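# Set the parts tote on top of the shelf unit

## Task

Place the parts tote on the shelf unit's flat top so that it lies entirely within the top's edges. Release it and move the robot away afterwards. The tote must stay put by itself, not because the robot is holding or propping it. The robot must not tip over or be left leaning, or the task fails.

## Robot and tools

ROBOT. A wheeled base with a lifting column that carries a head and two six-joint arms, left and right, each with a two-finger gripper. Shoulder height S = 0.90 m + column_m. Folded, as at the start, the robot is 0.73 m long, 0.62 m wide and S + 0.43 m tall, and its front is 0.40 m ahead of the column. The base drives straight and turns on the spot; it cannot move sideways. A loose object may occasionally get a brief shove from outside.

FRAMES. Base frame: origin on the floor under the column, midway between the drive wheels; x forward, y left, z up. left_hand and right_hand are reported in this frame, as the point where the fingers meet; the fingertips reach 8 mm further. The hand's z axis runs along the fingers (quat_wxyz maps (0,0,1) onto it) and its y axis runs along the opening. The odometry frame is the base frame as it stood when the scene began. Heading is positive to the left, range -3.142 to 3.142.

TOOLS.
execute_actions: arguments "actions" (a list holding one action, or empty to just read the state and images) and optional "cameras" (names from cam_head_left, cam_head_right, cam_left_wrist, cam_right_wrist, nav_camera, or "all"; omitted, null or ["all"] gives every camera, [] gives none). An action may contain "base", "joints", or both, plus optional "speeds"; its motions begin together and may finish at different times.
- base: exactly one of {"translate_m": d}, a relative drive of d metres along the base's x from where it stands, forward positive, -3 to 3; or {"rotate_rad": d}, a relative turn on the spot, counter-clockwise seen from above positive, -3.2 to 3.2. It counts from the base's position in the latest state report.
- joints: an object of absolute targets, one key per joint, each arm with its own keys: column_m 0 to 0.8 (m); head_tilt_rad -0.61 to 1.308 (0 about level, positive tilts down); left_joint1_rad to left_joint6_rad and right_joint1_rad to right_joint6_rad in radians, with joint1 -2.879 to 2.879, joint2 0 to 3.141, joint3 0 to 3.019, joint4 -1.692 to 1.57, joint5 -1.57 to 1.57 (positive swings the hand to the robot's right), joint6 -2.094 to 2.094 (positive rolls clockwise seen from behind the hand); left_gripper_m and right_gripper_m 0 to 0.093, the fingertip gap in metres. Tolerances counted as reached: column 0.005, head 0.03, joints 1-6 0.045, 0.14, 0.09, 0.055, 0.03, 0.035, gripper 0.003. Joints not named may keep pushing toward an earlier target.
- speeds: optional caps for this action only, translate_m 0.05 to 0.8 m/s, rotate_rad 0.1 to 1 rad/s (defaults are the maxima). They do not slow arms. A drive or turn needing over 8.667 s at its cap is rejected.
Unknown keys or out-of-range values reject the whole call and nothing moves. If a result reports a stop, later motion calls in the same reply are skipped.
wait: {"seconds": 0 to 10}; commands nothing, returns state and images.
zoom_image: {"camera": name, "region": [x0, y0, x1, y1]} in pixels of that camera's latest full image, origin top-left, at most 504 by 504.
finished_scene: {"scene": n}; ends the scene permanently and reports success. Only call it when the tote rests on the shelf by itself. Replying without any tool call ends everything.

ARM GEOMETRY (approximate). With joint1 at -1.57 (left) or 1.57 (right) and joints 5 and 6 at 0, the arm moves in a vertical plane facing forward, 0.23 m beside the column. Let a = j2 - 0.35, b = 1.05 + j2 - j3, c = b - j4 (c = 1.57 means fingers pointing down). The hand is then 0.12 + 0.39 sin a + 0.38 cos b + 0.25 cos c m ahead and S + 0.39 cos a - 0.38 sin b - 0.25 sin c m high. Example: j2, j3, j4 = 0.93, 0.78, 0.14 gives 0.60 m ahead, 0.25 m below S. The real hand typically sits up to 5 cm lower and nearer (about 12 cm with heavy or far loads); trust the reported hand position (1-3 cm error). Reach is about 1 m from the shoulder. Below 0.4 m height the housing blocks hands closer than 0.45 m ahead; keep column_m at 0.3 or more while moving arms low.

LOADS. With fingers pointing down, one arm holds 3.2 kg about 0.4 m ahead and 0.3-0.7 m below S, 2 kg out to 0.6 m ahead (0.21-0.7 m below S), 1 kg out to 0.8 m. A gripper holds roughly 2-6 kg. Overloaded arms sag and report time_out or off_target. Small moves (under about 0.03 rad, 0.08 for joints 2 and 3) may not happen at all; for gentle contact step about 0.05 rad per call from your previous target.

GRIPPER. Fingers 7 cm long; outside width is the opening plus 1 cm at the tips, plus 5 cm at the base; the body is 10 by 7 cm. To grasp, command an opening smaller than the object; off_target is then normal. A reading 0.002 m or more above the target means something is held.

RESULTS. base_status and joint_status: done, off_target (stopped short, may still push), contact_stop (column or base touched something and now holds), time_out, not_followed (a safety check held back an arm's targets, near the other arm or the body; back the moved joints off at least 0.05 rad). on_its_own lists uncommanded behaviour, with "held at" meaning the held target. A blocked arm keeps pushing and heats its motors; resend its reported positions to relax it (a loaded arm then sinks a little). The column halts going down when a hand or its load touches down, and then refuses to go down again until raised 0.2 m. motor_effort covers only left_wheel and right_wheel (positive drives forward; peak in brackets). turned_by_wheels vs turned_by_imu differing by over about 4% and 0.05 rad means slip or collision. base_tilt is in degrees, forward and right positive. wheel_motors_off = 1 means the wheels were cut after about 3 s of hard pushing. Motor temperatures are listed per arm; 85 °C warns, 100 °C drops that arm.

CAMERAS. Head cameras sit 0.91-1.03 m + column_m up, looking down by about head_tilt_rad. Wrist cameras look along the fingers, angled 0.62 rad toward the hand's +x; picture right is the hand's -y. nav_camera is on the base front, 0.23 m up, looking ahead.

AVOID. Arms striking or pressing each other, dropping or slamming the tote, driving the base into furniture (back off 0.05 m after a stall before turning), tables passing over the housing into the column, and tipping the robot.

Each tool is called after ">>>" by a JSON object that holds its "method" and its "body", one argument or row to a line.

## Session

>>> {"method": "execute_actions", "body": {
  "actions": []
}}

Scene clock: 0.00 s.
Motor temperatures (°C, as the motors report them): left_arm=[23 26 24 24 25 25] | right_arm=[26 24 25 24 23 25]
base_odometry: x=+0.000 y=+0.000 heading=+0.000 (m, m, rad; odometry frame)
turned_by_wheels: +0.000 (rad since the last result)
turned_by_imu: +0.000 (rad since the last result)
base_tilt: forward=-0.4 right=+0.0 (deg)
base_status: not commanded
joint_positions: column_m=+0.557 head_tilt_rad=+0.868 left_joint1_rad=-1.566 left_joint2_rad=+0.875 left_joint3_rad=+0.397 left_joint4_rad=-0.962 left_joint5_rad=-0.039 left_joint6_rad=+0.031 left_gripper_m=+0.094 right_joint1_rad=+1.565 right_joint2_rad=+0.900 right_joint3_rad=+0.392 right_joint4_rad=-0.940 right_joint5_rad=+0.018 right_joint6_rad=+0.032 right_gripper_m=+0.094
joint_status: not commanded
wheel_motors_off: 0
motor_effort: left_wheel=+0 right_wheel=+0 (%)
left_hand: x=+0.1403 y=+0.2324 z=+1.2603 quat_wxyz=(+0.443, -0.021, -0.896, -0.012) (m; base frame)
right_hand: x=+0.1358 y=-0.2297 z=+1.2563 quat_wxyz=(+0.446, -0.013, -0.895, +0.017) (m; base frame)
pictures: cam_head_left, cam_head_right, cam_left_wrist, cam_right_wrist, nav_camera
Images, in order (width x height): cam_head_left 896x504, cam_head_right 896x504, cam_left_wrist 504x504, cam_right_wrist 504x504, nav_camera 896x504.

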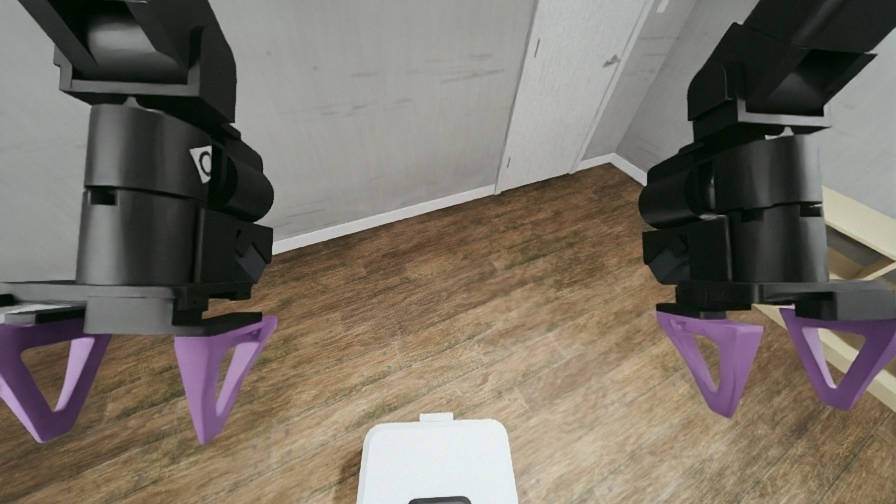

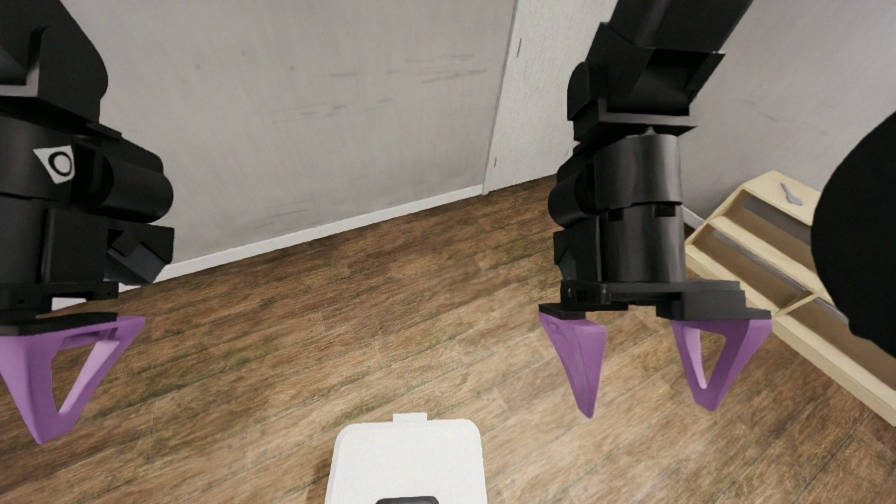

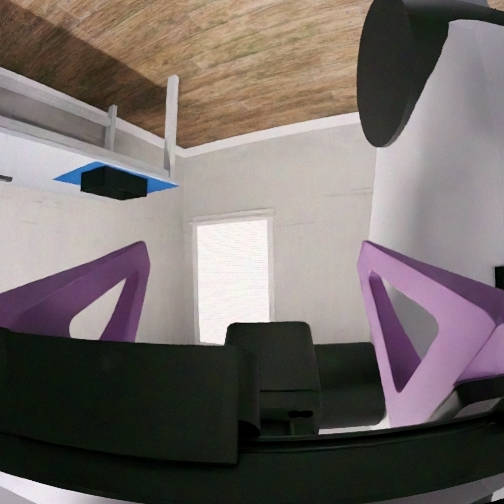

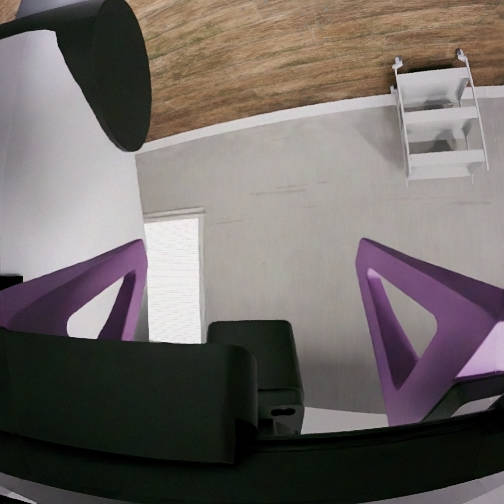

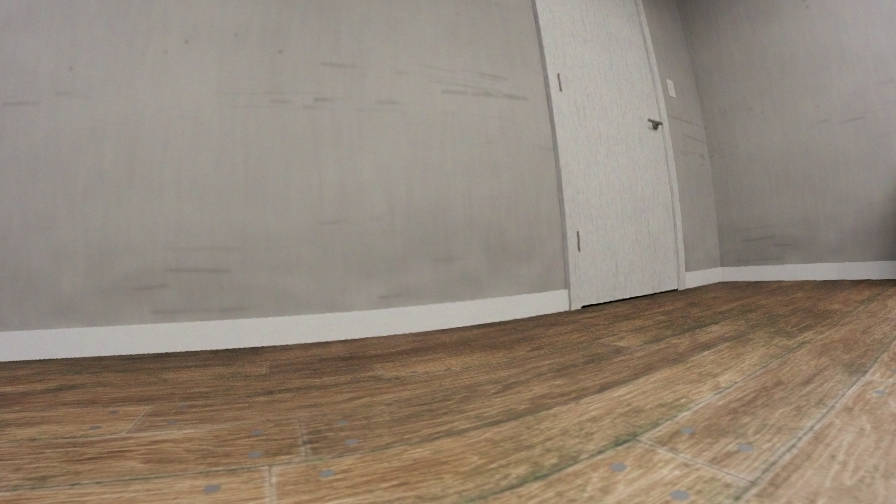

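Table is behind-left. Turn.

>>> {"method": "execute_actions", "body": {
  "actions": [
    {"base":{"rotate_rad":2.0},"joints":{"head_tilt_rad":0.5}}
  ],
  "cameras": ["cam_head_left","cam_head_right","nav_camera"]
}}

Scene clock: 5.53 s.
Motor temperatures (°C, as the motors report them): left_arm=[23 26 24 24 25 25] | right_arm=[26 24 25 24 23 25]
base_odometry: x=+0.000 y=+0.000 heading=+1.999 (m, m, rad; odometry frame)
turned_by_wheels: +1.999 (rad since the last result)
turned_by_imu: +2.008 (rad since the last result)
base_tilt: forward=-0.3 right=+0.0 (deg)
base_status: done
joint_positions: column_m=+0.557 head_tilt_rad=+0.518 left_joint1_rad=-1.566 left_joint2_rad=+0.875 left_joint3_rad=+0.397 left_joint4_rad=-0.962 left_joint5_rad=-0.039 left_joint6_rad=+0.031 left_gripper_m=+0.094 right_joint1_rad=+1.565 right_joint2_rad=+0.900 right_joint3_rad=+0.392 right_joint4_rad=-0.940 right_joint5_rad=+0.018 right_joint6_rad=+0.032 right_gripper_m=+0.094
joint_status: all done
wheel_motors_off: 0
motor_effort: left_wheel=-6(42) right_wheel=+6(35) (%)
left_hand: x=+0.1403 y=+0.2324 z=+1.2603 quat_wxyz=(+0.443, -0.021, -0.896, -0.012) (m; base frame)
right_hand: x=+0.1358 y=-0.2297 z=+1.2563 quat_wxyz=(+0.446, -0.013, -0.895, +0.017) (m; base frame)
pictures: cam_head_left, cam_head_right, nav_camera
Images, in order (width x height): cam_head_left 896x504, cam_head_right 896x504, nav_camera 896x504.

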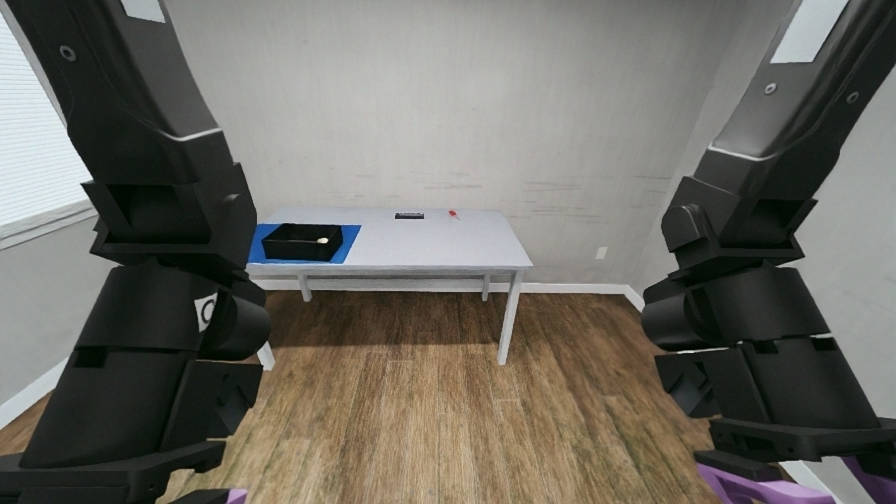

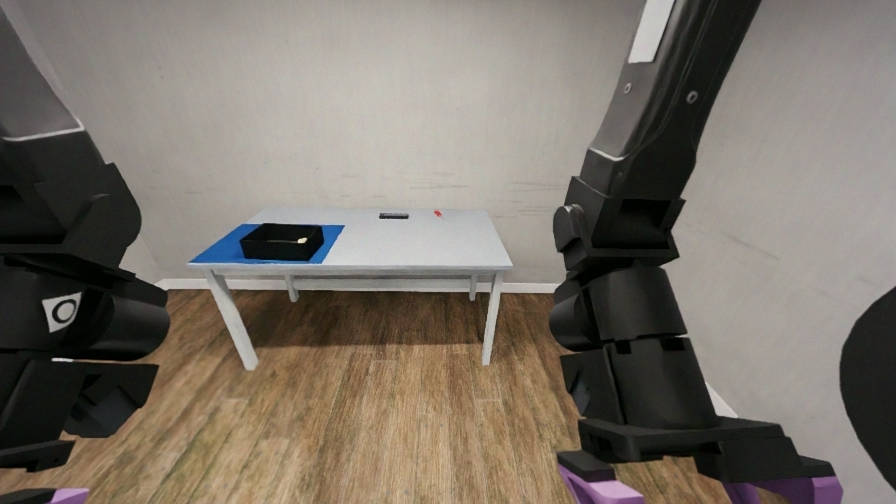

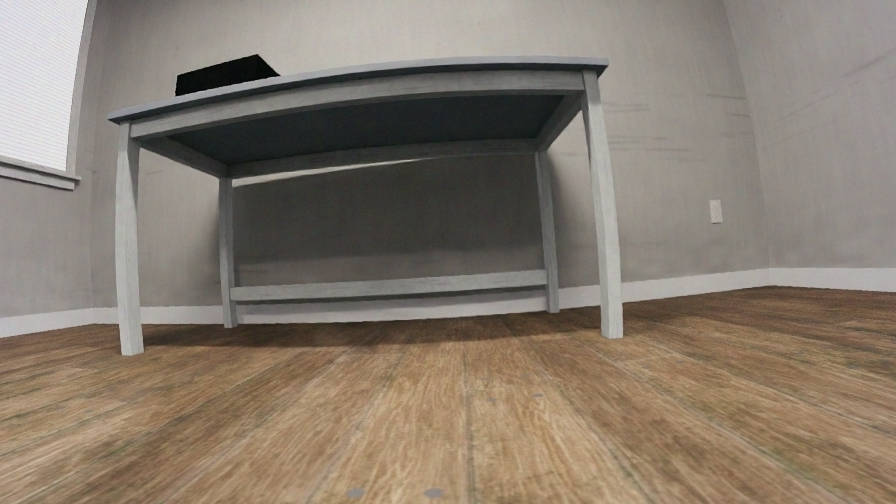

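>>> {"method": "execute_actions", "body": {
  "actions": [
    {"base":{"rotate_rad":0.709}}
  ],
  "cameras": []
}}

>>> {"method": "execute_actions", "body": {
  "actions": [
    {"base":{"translate_m":0.92}}
  ],
  "cameras": []
}}

>>> {"method": "execute_actions", "body": {
  "actions": [
    {"base":{"rotate_rad":-0.709},"joints":{"column_m":0.5,"head_tilt_rad":0.9,"left_joint1_rad":-1.7,"left_joint2_rad":0.93,"left_joint3_rad":1.2,"left_joint4_rad":-0.79,"left_joint5_rad":0,"left_joint6_rad":-0.1,"right_joint1_rad":1.7,"right_joint2_rad":0.93,"right_joint3_rad":1.2,"right_joint4_rad":-0.79,"right_joint5_rad":0,"right_joint6_rad":0.1}}
  ],
  "cameras": ["cam_head_left","cam_head_right","nav_camera"]
}}

Scene clock: 12.93 s.
Motor temperatures (°C, as the motors report them): left_arm=[23 26 24 24 25 25] | right_arm=[26 24 25 24 23 25]
base_odometry: x=+0.000 y=+0.000 heading=+2.707 (m, m, rad; odometry frame)
turned_by_wheels: +0.708 (rad since the last result)
turned_by_imu: +0.711 (rad since the last result)
base_tilt: forward=-0.4 right=+0.0 (deg)
base_status: done
joint_positions: column_m=+0.557 head_tilt_rad=+0.518 left_joint1_rad=-1.566 left_joint2_rad=+0.875 left_joint3_rad=+0.397 left_joint4_rad=-0.962 left_joint5_rad=-0.039 left_joint6_rad=+0.031 left_gripper_m=+0.094 right_joint1_rad=+1.565 right_joint2_rad=+0.900 right_joint3_rad=+0.392 right_joint4_rad=-0.940 right_joint5_rad=+0.018 right_joint6_rad=+0.032 right_gripper_m=+0.094
joint_status: not commanded
wheel_motors_off: 0
motor_effort: left_wheel=-6(29) right_wheel=+5(27) (%)
left_hand: x=+0.1403 y=+0.2324 z=+1.2603 quat_wxyz=(+0.443, -0.021, -0.896, -0.012) (m; base frame)
right_hand: x=+0.1360 y=-0.2297 z=+1.2562 quat_wxyz=(+0.446, -0.013, -0.895, +0.017) (m; base frame)
pictures: none
No camera images: the call's "cameras" was empty. Leave "cameras" out to get every camera's image.

Scene clock: 16.10 s.
Motor temperatures (°C, as the motors report them): left_arm=[23 26 24 24 25 25] | right_arm=[26 24 25 24 23 25]
base_odometry: x=-0.834 y=+0.387 heading=+2.707 (m, m, rad; odometry frame)
turned_by_wheels: +0.000 (rad since the last result)
turned_by_imu: -0.001 (rad since the last result)
base_tilt: forward=-0.4 right=+0.0 (deg)
base_status: done
joint_positions: column_m=+0.557 head_tilt_rad=+0.518 left_joint1_rad=-1.566 left_joint2_rad=+0.875 left_joint3_rad=+0.399 left_joint4_rad=-0.962 left_joint5_rad=-0.039 left_joint6_rad=+0.031 left_gripper_m=+0.094 right_joint1_rad=+1.565 right_joint2_rad=+0.900 right_joint3_rad=+0.394 right_joint4_rad=-0.940 right_joint5_rad=+0.018 right_joint6_rad=+0.032 right_gripper_m=+0.094
joint_status: not commanded
wheel_motors_off: 0
motor_effort: left_wheel=+0(44) right_wheel=-1(54) (%)
left_hand: x=+0.1413 y=+0.2324 z=+1.2599 quat_wxyz=(+0.442, -0.021, -0.897, -0.012) (m; base frame)
right_hand: x=+0.1368 y=-0.2297 z=+1.2560 quat_wxyz=(+0.445, -0.013, -0.895, +0.017) (m; base frame)
pictures: none
No camera images: the call's "cameras" was empty. Leave "cameras" out to get every camera's image.

Scene clock: 18.37 s.
Motor temperatures (°C, as the motors report them): left_arm=[23 27 24 24 25 25] | right_arm=[26 25 25 24 23 25]
base_odometry: x=-0.835 y=+0.387 heading=+1.999 (m, m, rad; odometry frame)
turned_by_wheels: -0.708 (rad since the last result)
turned_by_imu: -0.710 (rad since the last result)
base_tilt: forward=-0.3 right=+0.0 (deg)
base_status: done
joint_positions: column_m=+0.500 head_tilt_rad=+0.901 left_joint1_rad=-1.700 left_joint2_rad=+0.922 left_joint3_rad=+1.180 left_joint4_rad=-0.791 left_joint5_rad=-0.001 left_joint6_rad=-0.088 left_gripper_m=+0.094 right_joint1_rad=+1.703 right_joint2_rad=+0.916 right_joint3_rad=+1.182 right_joint4_rad=-0.794 right_joint5_rad=-0.001 right_joint6_rad=+0.093 right_gripper_m=+0.094
joint_status: all done
wheel_motors_off: 0
motor_effort: left_wheel=+7(40) right_wheel=-5(49) (%)
left_hand: x=+0.5982 y=+0.1698 z=+1.2109 quat_wxyz=(+0.007, +0.011, -0.998, +0.055) (m; base frame)
right_hand: x=+0.5997 y=-0.1691 z=+1.2144 quat_wxyz=(+0.005, -0.013, -0.998, -0.057) (m; base frame)
pictures: cam_head_left, cam_head_right, nav_camera
Images, in order (width x height): cam_head_left 896x504, cam_head_right 896x504, nav_camera 896x504.

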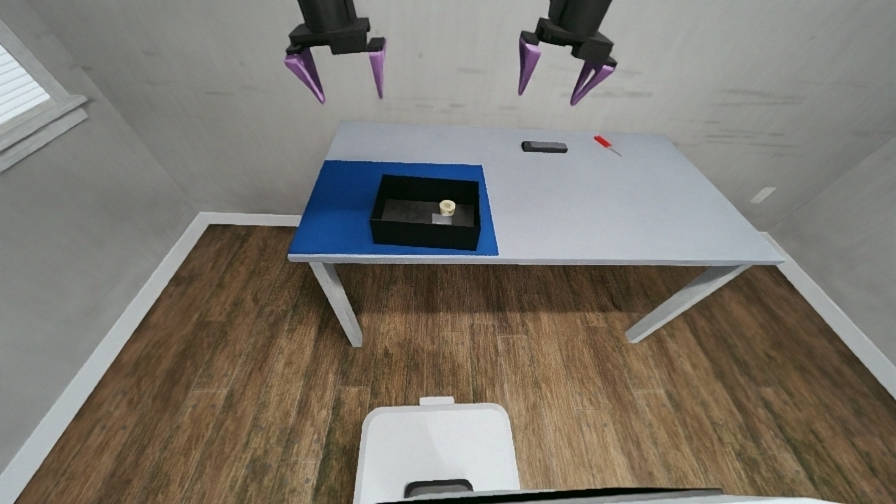

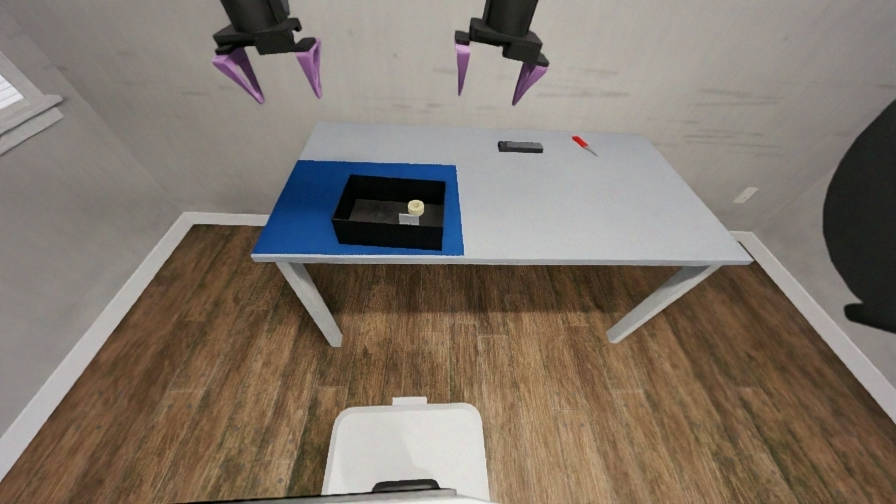

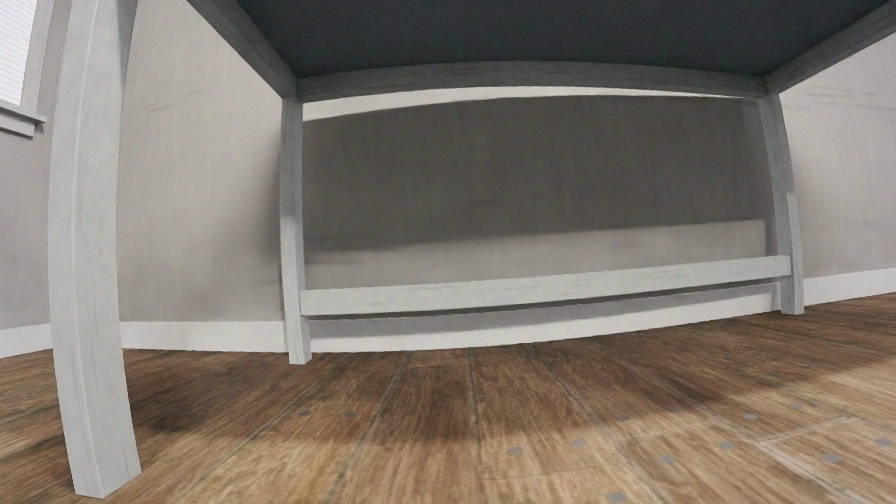

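>>> {"method": "execute_actions", "body": {
  "actions": [
    {"joints":{"column_m":0.4}}
  ],
  "cameras": ["cam_head_left","cam_left_wrist","cam_right_wrist"]
}}

Scene clock: 23.50 s.
Motor temperatures (°C, as the motors report them): left_arm=[23 27 25 24 24 25] | right_arm=[26 25 26 24 23 25]
base_odometry: x=-0.835 y=+0.387 heading=+1.999 (m, m, rad; odometry frame)
turned_by_wheels: +0.000 (rad since the last result)
turned_by_imu: -0.001 (rad since the last result)
base_tilt: forward=-0.3 right=+0.0 (deg)
base_status: not commanded
joint_positions: column_m=+0.400 head_tilt_rad=+0.901 left_joint1_rad=-1.700 left_joint2_rad=+0.922 left_joint3_rad=+1.180 left_joint4_rad=-0.791 left_joint5_rad=-0.001 left_joint6_rad=-0.088 left_gripper_m=+0.094 right_joint1_rad=+1.703 right_joint2_rad=+0.916 right_joint3_rad=+1.182 right_joint4_rad=-0.794 right_joint5_rad=-0.001 right_joint6_rad=+0.093 right_gripper_m=+0.094
joint_status: all done
wheel_motors_off: 0
motor_effort: left_wheel=+9(9) right_wheel=-8(8) (%)
left_hand: x=+0.5982 y=+0.1698 z=+1.1109 quat_wxyz=(+0.007, +0.011, -0.998, +0.055) (m; base frame)
right_hand: x=+0.5997 y=-0.1691 z=+1.1144 quat_wxyz=(+0.005, -0.013, -0.998, -0.057) (m; base frame)
pictures: cam_head_left, cam_left_wrist, cam_right_wrist
Images, in order (width x height): cam_head_left 896x504, cam_left_wrist 504x504, cam_right_wrist 504x504.

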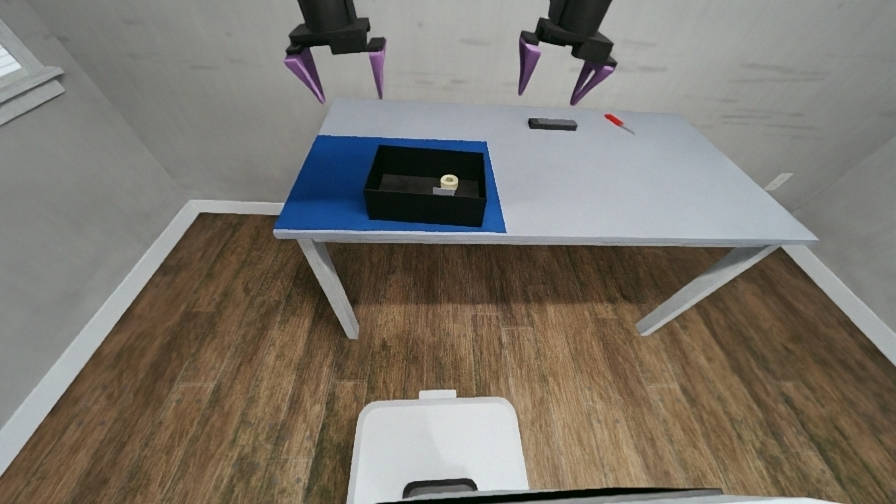

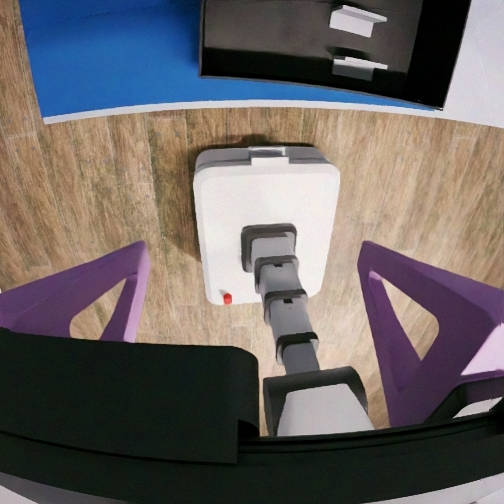

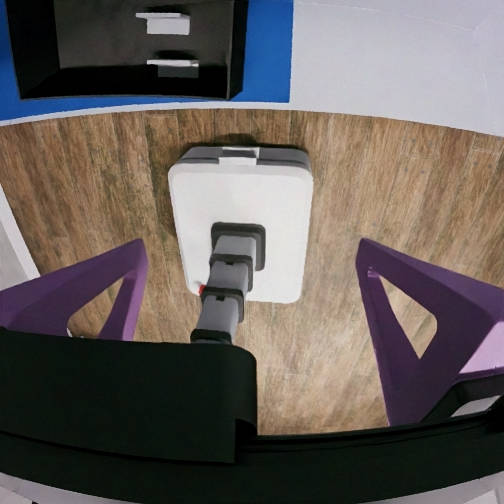

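>>> {"method": "execute_actions", "body": {
  "actions": [
    {"base":{"rotate_rad":0.15}}
  ],
  "cameras": []
}}

>>> {"method": "execute_actions", "body": {
  "actions": [
    {"base":{"translate_m":0.21}}
  ],
  "cameras": []
}}

>>> {"method": "execute_actions", "body": {
  "actions": [
    {"base":{"rotate_rad":-0.15},"joints":{"column_m":0.33}}
  ],
  "cameras": ["cam_head_left","cam_left_wrist","cam_right_wrist"]
}}

Scene clock: 28.00 s.
Motor temperatures (°C, as the motors report them): left_arm=[23 27 26 24 24 25] | right_arm=[26 25 27 24 23 25]
base_odometry: x=-0.835 y=+0.387 heading=+2.148 (m, m, rad; odometry frame)
turned_by_wheels: +0.149 (rad since the last result)
turned_by_imu: +0.150 (rad since the last result)
base_tilt: forward=-0.3 right=+0.0 (deg)
base_status: done
joint_positions: column_m=+0.400 head_tilt_rad=+0.901 left_joint1_rad=-1.700 left_joint2_rad=+0.922 left_joint3_rad=+1.180 left_joint4_rad=-0.791 left_joint5_rad=-0.001 left_joint6_rad=-0.088 left_gripper_m=+0.094 right_joint1_rad=+1.703 right_joint2_rad=+0.916 right_joint3_rad=+1.182 right_joint4_rad=-0.794 right_joint5_rad=-0.001 right_joint6_rad=+0.093 right_gripper_m=+0.094
joint_status: not commanded
wheel_motors_off: 0
motor_effort: left_wheel=-7(25) right_wheel=+5(26) (%)
left_hand: x=+0.5982 y=+0.1697 z=+1.1109 quat_wxyz=(+0.007, +0.011, -0.998, +0.055) (m; base frame)
right_hand: x=+0.5997 y=-0.1691 z=+1.1144 quat_wxyz=(+0.005, -0.013, -0.998, -0.057) (m; base frame)
pictures: none
No camera images: the call's "cameras" was empty. Leave "cameras" out to get every camera's image.

Scene clock: 29.93 s.
Motor temperatures (°C, as the motors report them): left_arm=[23 28 26 24 24 25] | right_arm=[26 25 27 24 23 25]
base_odometry: x=-0.949 y=+0.563 heading=+2.146 (m, m, rad; odometry frame)
turned_by_wheels: -0.002 (rad since the last result)
turned_by_imu: -0.002 (rad since the last result)
base_tilt: forward=-0.4 right=-0.1 (deg)
base_status: done
joint_positions: column_m=+0.400 head_tilt_rad=+0.902 left_joint1_rad=-1.700 left_joint2_rad=+0.922 left_joint3_rad=+1.180 left_joint4_rad=-0.791 left_joint5_rad=-0.001 left_joint6_rad=-0.088 left_gripper_m=+0.094 right_joint1_rad=+1.703 right_joint2_rad=+0.916 right_joint3_rad=+1.182 right_joint4_rad=-0.794 right_joint5_rad=-0.001 right_joint6_rad=+0.093 right_gripper_m=+0.094
joint_status: not commanded
wheel_motors_off: 0
motor_effort: left_wheel=-2(54) right_wheel=+1(57) (%)
left_hand: x=+0.5982 y=+0.1697 z=+1.1109 quat_wxyz=(+0.007, +0.011, -0.998, +0.055) (m; base frame)
right_hand: x=+0.5999 y=-0.1691 z=+1.1145 quat_wxyz=(+0.005, -0.013, -0.998, -0.057) (m; base frame)
pictures: none
No camera images: the call's "cameras" was empty. Leave "cameras" out to get every camera's image.

Scene clock: 31.43 s.
Motor temperatures (°C, as the motors report them): left_arm=[23 28 26 24 24 25] | right_arm=[26 25 27 24 23 25]
base_odometry: x=-0.949 y=+0.564 heading=+1.998 (m, m, rad; odometry frame)
turned_by_wheels: -0.148 (rad since the last result)
turned_by_imu: -0.149 (rad since the last result)
base_tilt: forward=-0.4 right=+0.0 (deg)
base_status: done
joint_positions: column_m=+0.330 head_tilt_rad=+0.902 left_joint1_rad=-1.700 left_joint2_rad=+0.922 left_joint3_rad=+1.180 left_joint4_rad=-0.791 left_joint5_rad=-0.001 left_joint6_rad=-0.088 left_gripper_m=+0.094 right_joint1_rad=+1.703 right_joint2_rad=+0.916 right_joint3_rad=+1.182 right_joint4_rad=-0.794 right_joint5_rad=+0.000 right_joint6_rad=+0.093 right_gripper_m=+0.094
joint_status: all done
wheel_motors_off: 0
motor_effort: left_wheel=+4(37) right_wheel=-1(46) (%)
left_hand: x=+0.5982 y=+0.1695 z=+1.0409 quat_wxyz=(+0.007, +0.011, -0.998, +0.055) (m; base frame)
right_hand: x=+0.5999 y=-0.1691 z=+1.0445 quat_wxyz=(+0.005, -0.013, -0.998, -0.057) (m; base frame)
pictures: cam_head_left, cam_left_wrist, cam_right_wrist
Images, in order (width x height): cam_head_left 896x504, cam_left_wrist 504x504, cam_right_wrist 504x504.

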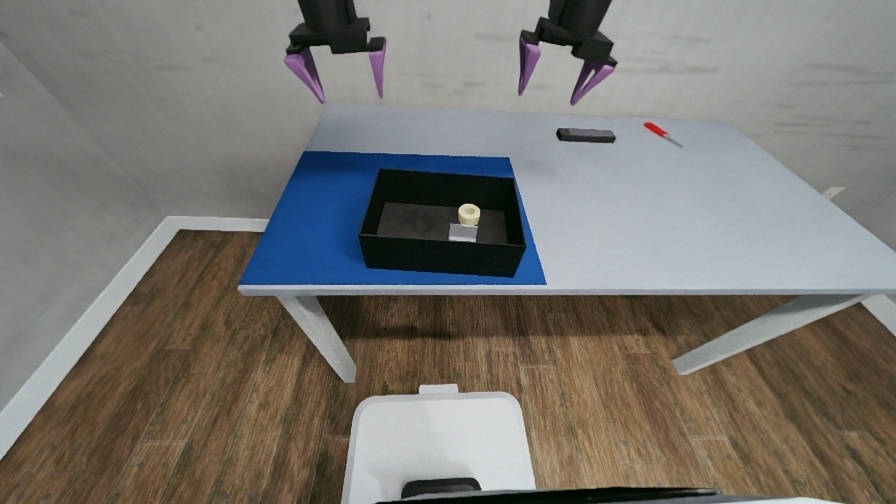

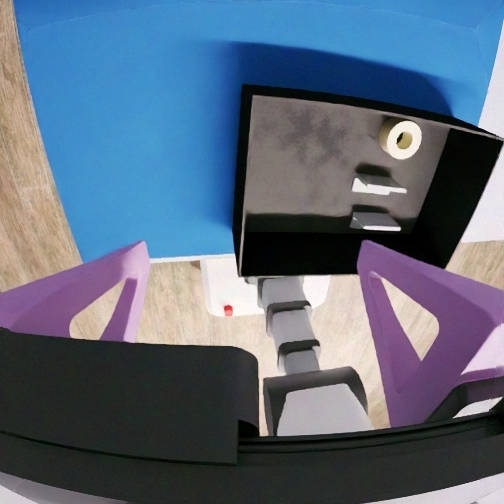

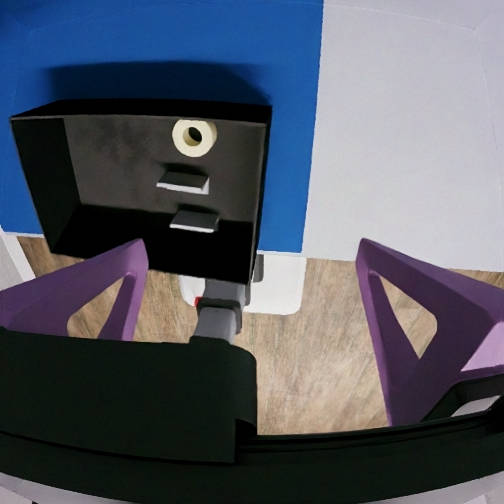

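>>> {"method": "execute_actions", "body": {
  "actions": [
    {"base":{"translate_m":-0.06},"joints":{"column_m":0.17}}
  ],
  "cameras": ["cam_head_left","cam_left_wrist","cam_right_wrist"]
}}

Scene clock: 36.23 s.
Motor temperatures (°C, as the motors report them): left_arm=[23 28 26 24 24 25] | right_arm=[26 26 28 24 23 25]
base_odometry: x=-0.924 y=+0.509 heading=+1.997 (m, m, rad; odometry frame)
turned_by_wheels: +0.000 (rad since the last result)
turned_by_imu: -0.001 (rad since the last result)
base_tilt: forward=-0.3 right=+0.0 (deg)
base_status: done
joint_positions: column_m=+0.170 head_tilt_rad=+0.902 left_joint1_rad=-1.700 left_joint2_rad=+0.922 left_joint3_rad=+1.180 left_joint4_rad=-0.791 left_joint5_rad=-0.001 left_joint6_rad=-0.088 left_gripper_m=+0.094 right_joint1_rad=+1.703 right_joint2_rad=+0.916 right_joint3_rad=+1.183 right_joint4_rad=-0.794 right_joint5_rad=+0.000 right_joint6_rad=+0.093 right_gripper_m=+0.094
joint_status: all done
wheel_motors_off: 0
motor_effort: left_wheel=-2(32) right_wheel=-6(64) (%)
left_hand: x=+0.5984 y=+0.1695 z=+0.8810 quat_wxyz=(+0.007, +0.011, -0.998, +0.055) (m; base frame)
right_hand: x=+0.6001 y=-0.1691 z=+0.8846 quat_wxyz=(+0.005, -0.013, -0.998, -0.057) (m; base frame)
pictures: cam_head_left, cam_left_wrist, cam_right_wrist
Images, in order (width x height): cam_head_left 896x504, cam_left_wrist 504x504, cam_right_wrist 504x504.

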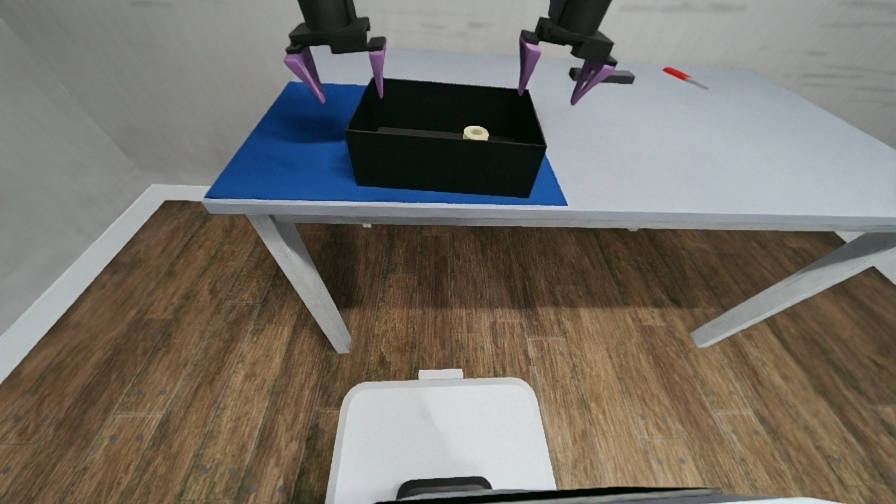

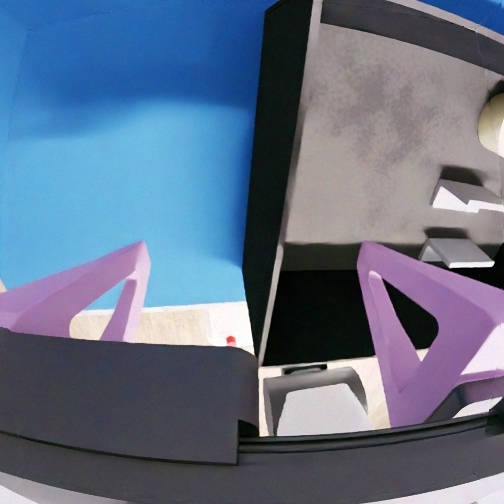

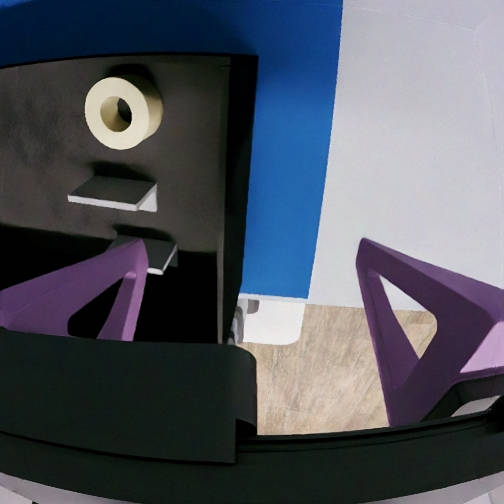

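>>> {"method": "execute_actions", "body": {
  "actions": [
    {"joints":{"column_m":0.115}}
  ],
  "cameras": ["cam_head_left","cam_left_wrist","cam_right_wrist"]
}}

Scene clock: 39.17 s.
Motor temperatures (°C, as the motors report them): left_arm=[23 28 26 24 24 25] | right_arm=[26 26 28 24 23 25]
base_odometry: x=-0.924 y=+0.509 heading=+1.997 (m, m, rad; odometry frame)
turned_by_wheels: +0.000 (rad since the last result)
turned_by_imu: +0.000 (rad since the last result)
base_tilt: forward=-0.4 right=-0.1 (deg)
base_status: not commanded
joint_positions: column_m=+0.115 head_tilt_rad=+0.902 left_joint1_rad=-1.700 left_joint2_rad=+0.922 left_joint3_rad=+1.180 left_joint4_rad=-0.791 left_joint5_rad=-0.001 left_joint6_rad=-0.088 left_gripper_m=+0.094 right_joint1_rad=+1.703 right_joint2_rad=+0.916 right_joint3_rad=+1.183 right_joint4_rad=-0.794 right_joint5_rad=+0.000 right_joint6_rad=+0.093 right_gripper_m=+0.094
joint_status: all done
wheel_motors_off: 0
motor_effort: left_wheel=-1(2) right_wheel=-6(5) (%)
left_hand: x=+0.5984 y=+0.1695 z=+0.8260 quat_wxyz=(+0.007, +0.011, -0.998, +0.055) (m; base frame)
right_hand: x=+0.6001 y=-0.1691 z=+0.8296 quat_wxyz=(+0.005, -0.013, -0.998, -0.057) (m; base frame)
pictures: cam_head_left, cam_left_wrist, cam_right_wrist
Images, in order (width x height): cam_head_left 896x504, cam_left_wrist 504x504, cam_right_wrist 504x504.

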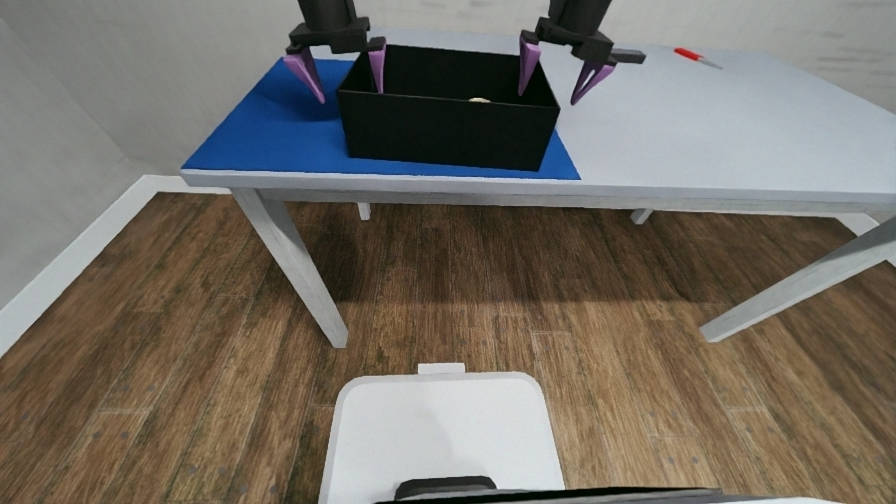

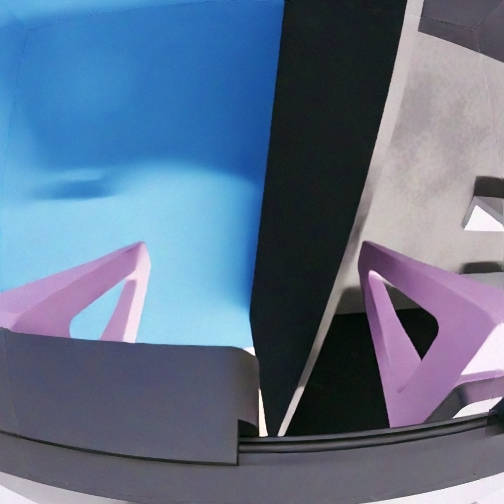

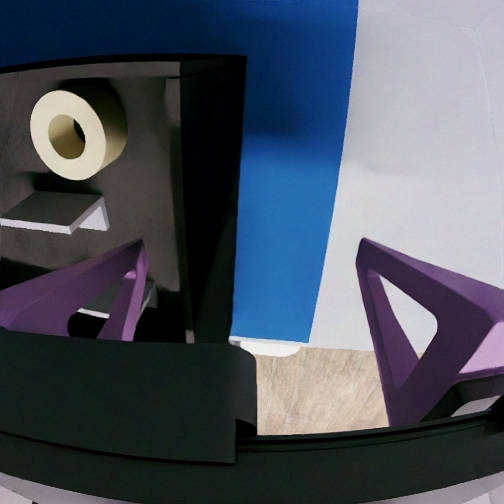

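>>> {"method": "execute_actions", "body": {
  "actions": [
    {"joints":{"column_m":0.09}}
  ],
  "cameras": []
}}

>>> {"method": "execute_actions", "body": {
  "actions": [
    {"joints":{"left_gripper_m":0,"right_gripper_m":0}}
  ],
  "cameras": ["cam_left_wrist","cam_right_wrist"]
}}

>>> {"method": "execute_actions", "body": {
  "actions": [
    {"joints":{"column_m":0.25,"left_joint1_rad":-1.74,"right_joint1_rad":1.74}}
  ],
  "cameras": ["cam_head_left"]
}}

Scene clock: 43.37 s.
Motor temperatures (°C, as the motors report them): left_arm=[23 28 27 24 24 25] | right_arm=[26 26 28 24 23 25]
base_odometry: x=-0.924 y=+0.509 heading=+1.997 (m, m, rad; odometry frame)
turned_by_wheels: +0.000 (rad since the last result)
turned_by_imu: -0.001 (rad since the last result)
base_tilt: forward=-0.3 right=+0.0 (deg)
base_status: not commanded
joint_positions: column_m=+0.090 head_tilt_rad=+0.902 left_joint1_rad=-1.700 left_joint2_rad=+0.921 left_joint3_rad=+1.180 left_joint4_rad=-0.792 left_joint5_rad=+0.001 left_joint6_rad=-0.088 left_gripper_m=+0.094 right_joint1_rad=+1.703 right_joint2_rad=+0.916 right_joint3_rad=+1.183 right_joint4_rad=-0.794 right_joint5_rad=+0.000 right_joint6_rad=+0.093 right_gripper_m=+0.094
joint_status: all done
wheel_motors_off: 0
motor_effort: left_wheel=-2(2) right_wheel=-6(5) (%)
left_hand: x=+0.5986 y=+0.1694 z=+0.8018 quat_wxyz=(+0.007, +0.011, -0.998, +0.056) (m; base frame)
right_hand: x=+0.6001 y=-0.1691 z=+0.8046 quat_wxyz=(+0.005, -0.013, -0.998, -0.057) (m; base frame)
pictures: none
No camera images: the call's "cameras" was empty. Leave "cameras" out to get every camera's image.

Scene clock: 44.10 s.
Motor temperatures (°C, as the motors report them): left_arm=[23 28 27 24 24 25] | right_arm=[26 26 28 24 23 25]
base_odometry: x=-0.924 y=+0.509 heading=+1.997 (m, m, rad; odometry frame)
turned_by_wheels: +0.000 (rad since the last result)
turned_by_imu: +0.000 (rad since the last result)
base_tilt: forward=-0.3 right=+0.0 (deg)
base_status: not commanded
joint_positions: column_m=+0.090 head_tilt_rad=+0.902 left_joint1_rad=-1.751 left_joint2_rad=+0.921 left_joint3_rad=+1.180 left_joint4_rad=-0.794 left_joint5_rad=-0.019 left_joint6_rad=-0.067 left_gripper_m=+0.009 right_joint1_rad=+1.741 right_joint2_rad=+0.919 right_joint3_rad=+1.187 right_joint4_rad=-0.782 right_joint5_rad=-0.002 right_joint6_rad=+0.153 right_gripper_m=+0.009
joint_status: left_gripper_m off_target (ended at +0.009, target +0.000); right_gripper_m off_target (ended at +0.009, target +0.000)
wheel_motors_off: 0
motor_effort: left_wheel=-2(2) right_wheel=-8(9) (%)
left_hand: x=+0.5966 y=+0.1513 z=+0.8042 quat_wxyz=(+0.007, -0.012, -0.998, +0.068) (m; base frame)
right_hand: x=+0.6033 y=-0.1523 z=+0.8067 quat_wxyz=(+0.001, -0.034, -0.997, -0.075) (m; base frame)
pictures: cam_left_wrist, cam_right_wrist
Images, in order (width x height): cam_left_wrist 504x504, cam_right_wrist 504x504.

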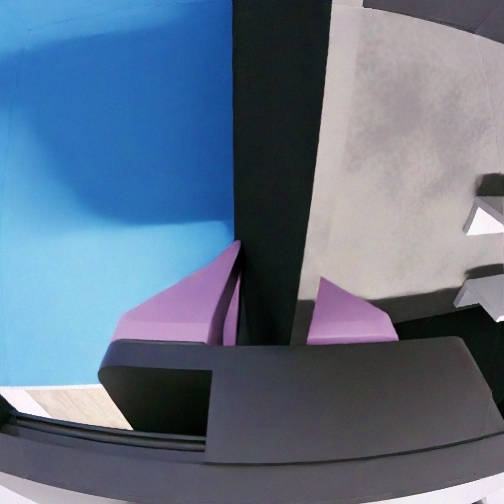

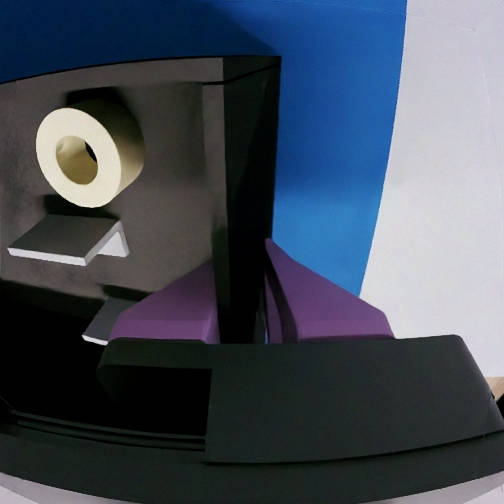

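Scene clock: 46.80 s.
Motor temperatures (°C, as the motors report them): left_arm=[23 28 27 24 25 25] | right_arm=[26 26 28 24 23 26]
base_odometry: x=-0.924 y=+0.509 heading=+1.997 (m, m, rad; odometry frame)
turned_by_wheels: +0.000 (rad since the last result)
turned_by_imu: +0.000 (rad since the last result)
base_tilt: forward=-0.4 right=+0.0 (deg)
base_status: not commanded
joint_positions: column_m=+0.250 head_tilt_rad=+0.902 left_joint1_rad=-1.760 left_joint2_rad=+0.932 left_joint3_rad=+1.180 left_joint4_rad=-0.794 left_joint5_rad=-0.040 left_joint6_rad=-0.071 left_gripper_m=+0.008 right_joint1_rad=+1.750 right_joint2_rad=+0.929 right_joint3_rad=+1.187 right_joint4_rad=-0.782 right_joint5_rad=+0.026 right_joint6_rad=+0.157 right_gripper_m=+0.008
joint_status: all done
wheel_motors_off: 0
motor_effort: left_wheel=-3(2) right_wheel=-5(7) (%)
left_hand: x=+0.5943 y=+0.1502 z=+0.9590 quat_wxyz=(+0.012, -0.013, -0.998, +0.061) (m; base frame)
right_hand: x=+0.6014 y=-0.1527 z=+0.9615 quat_wxyz=(+0.005, -0.034, -0.997, -0.065) (m; base frame)
pictures: cam_head_left
Images, in order (width x height): cam_head_left 896x504.

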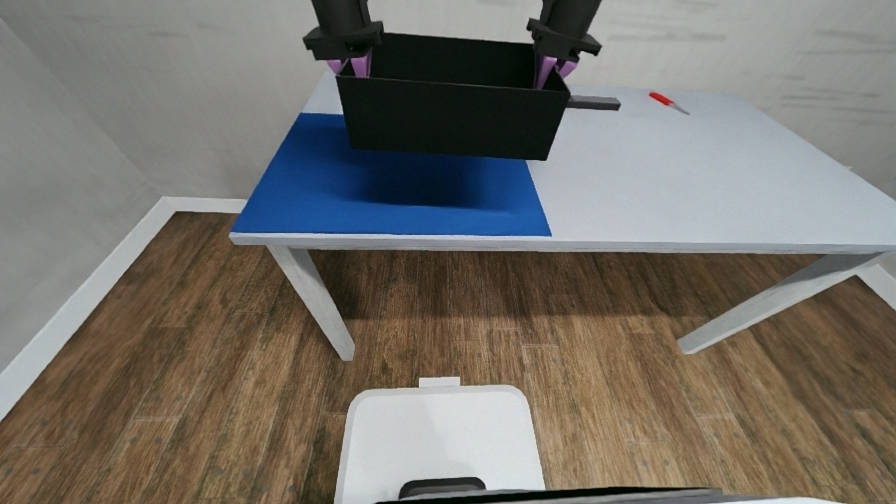

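>>> {"method": "execute_actions", "body": {
  "actions": [
    {"base":{"translate_m":-0.5},"speeds":{"translate_m":0.5}}
  ],
  "cameras": []
}}

>>> {"method": "execute_actions", "body": {
  "actions": [
    {"base":{"rotate_rad":-3.13},"speeds":{"rotate_rad":0.7},"joints":{"head_tilt_rad":0.45}}
  ],
  "cameras": ["cam_head_left","cam_head_right","nav_camera"]
}}

Scene clock: 56.07 s.
Motor temperatures (°C, as the motors report them): left_arm=[23 28 27 24 26 25] | right_arm=[26 26 28 24 24 26]
base_odometry: x=-0.718 y=+0.054 heading=+1.997 (m, m, rad; odometry frame)
turned_by_wheels: +0.000 (rad since the last result)
turned_by_imu: +0.000 (rad since the last result)
base_tilt: forward=-0.4 right=-0.1 (deg)
base_status: done
joint_positions: column_m=+0.250 head_tilt_rad=+0.902 left_joint1_rad=-1.760 left_joint2_rad=+0.933 left_joint3_rad=+1.178 left_joint4_rad=-0.792 left_joint5_rad=-0.040 left_joint6_rad=-0.072 left_gripper_m=+0.008 right_joint1_rad=+1.750 right_joint2_rad=+0.931 right_joint3_rad=+1.185 right_joint4_rad=-0.784 right_joint5_rad=+0.027 right_joint6_rad=+0.158 right_gripper_m=+0.008
joint_status: not commanded
wheel_motors_off: 0
motor_effort: left_wheel=+0(51) right_wheel=+0(36) (%)
left_hand: x=+0.5936 y=+0.1501 z=+0.9578 quat_wxyz=(+0.013, -0.013, -0.998, +0.061) (m; base frame)
right_hand: x=+0.6001 y=-0.1528 z=+0.9604 quat_wxyz=(+0.007, -0.034, -0.997, -0.064) (m; base frame)
pictures: none
No camera images: the call's "cameras" was empty. Leave "cameras" out to get every camera's image.

Scene clock: 61.83 s.
Motor temperatures (°C, as the motors report them): left_arm=[23 29 27 24 27 25] | right_arm=[26 27 28 24 24 26]
base_odometry: x=-0.718 y=+0.054 heading=-1.132 (m, m, rad; odometry frame)
turned_by_wheels: -3.129 (rad since the last result)
turned_by_imu: -3.143 (rad since the last result)
base_tilt: forward=-0.3 right=-0.1 (deg)
base_status: done
joint_positions: column_m=+0.250 head_tilt_rad=+0.469 left_joint1_rad=-1.760 left_joint2_rad=+0.933 left_joint3_rad=+1.178 left_joint4_rad=-0.792 left_joint5_rad=-0.041 left_joint6_rad=-0.072 left_gripper_m=+0.008 right_joint1_rad=+1.750 right_joint2_rad=+0.931 right_joint3_rad=+1.185 right_joint4_rad=-0.784 right_joint5_rad=+0.027 right_joint6_rad=+0.158 right_gripper_m=+0.008
joint_status: all done
wheel_motors_off: 0
motor_effort: left_wheel=+7(52) right_wheel=-6(47) (%)
left_hand: x=+0.5936 y=+0.1502 z=+0.9578 quat_wxyz=(+0.013, -0.013, -0.998, +0.061) (m; base frame)
right_hand: x=+0.6001 y=-0.1529 z=+0.9604 quat_wxyz=(+0.007, -0.034, -0.997, -0.064) (m; base frame)
pictures: cam_head_left, cam_head_right, nav_camera
Images, in order (width x height): cam_head_left 896x504, cam_head_right 896x504, nav_camera 896x504.

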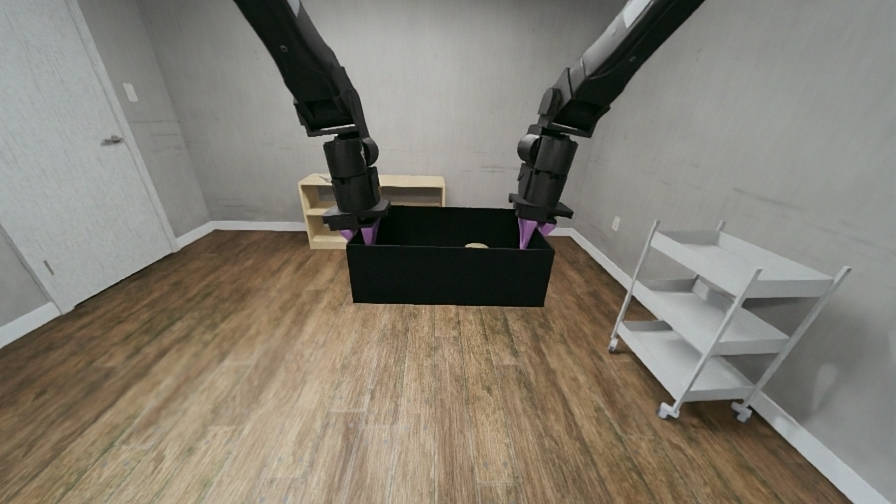

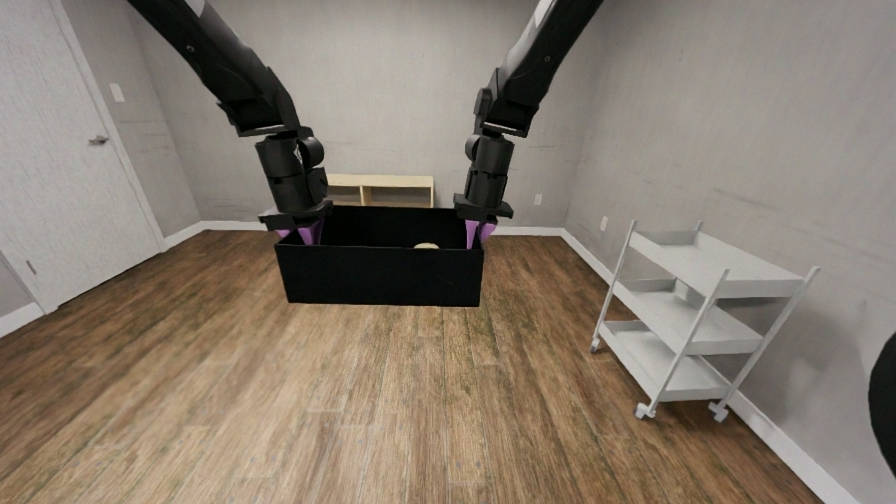

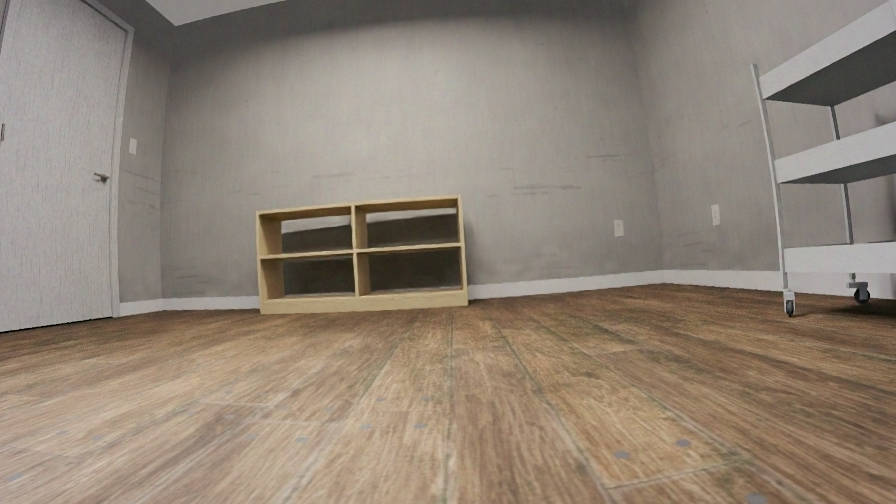

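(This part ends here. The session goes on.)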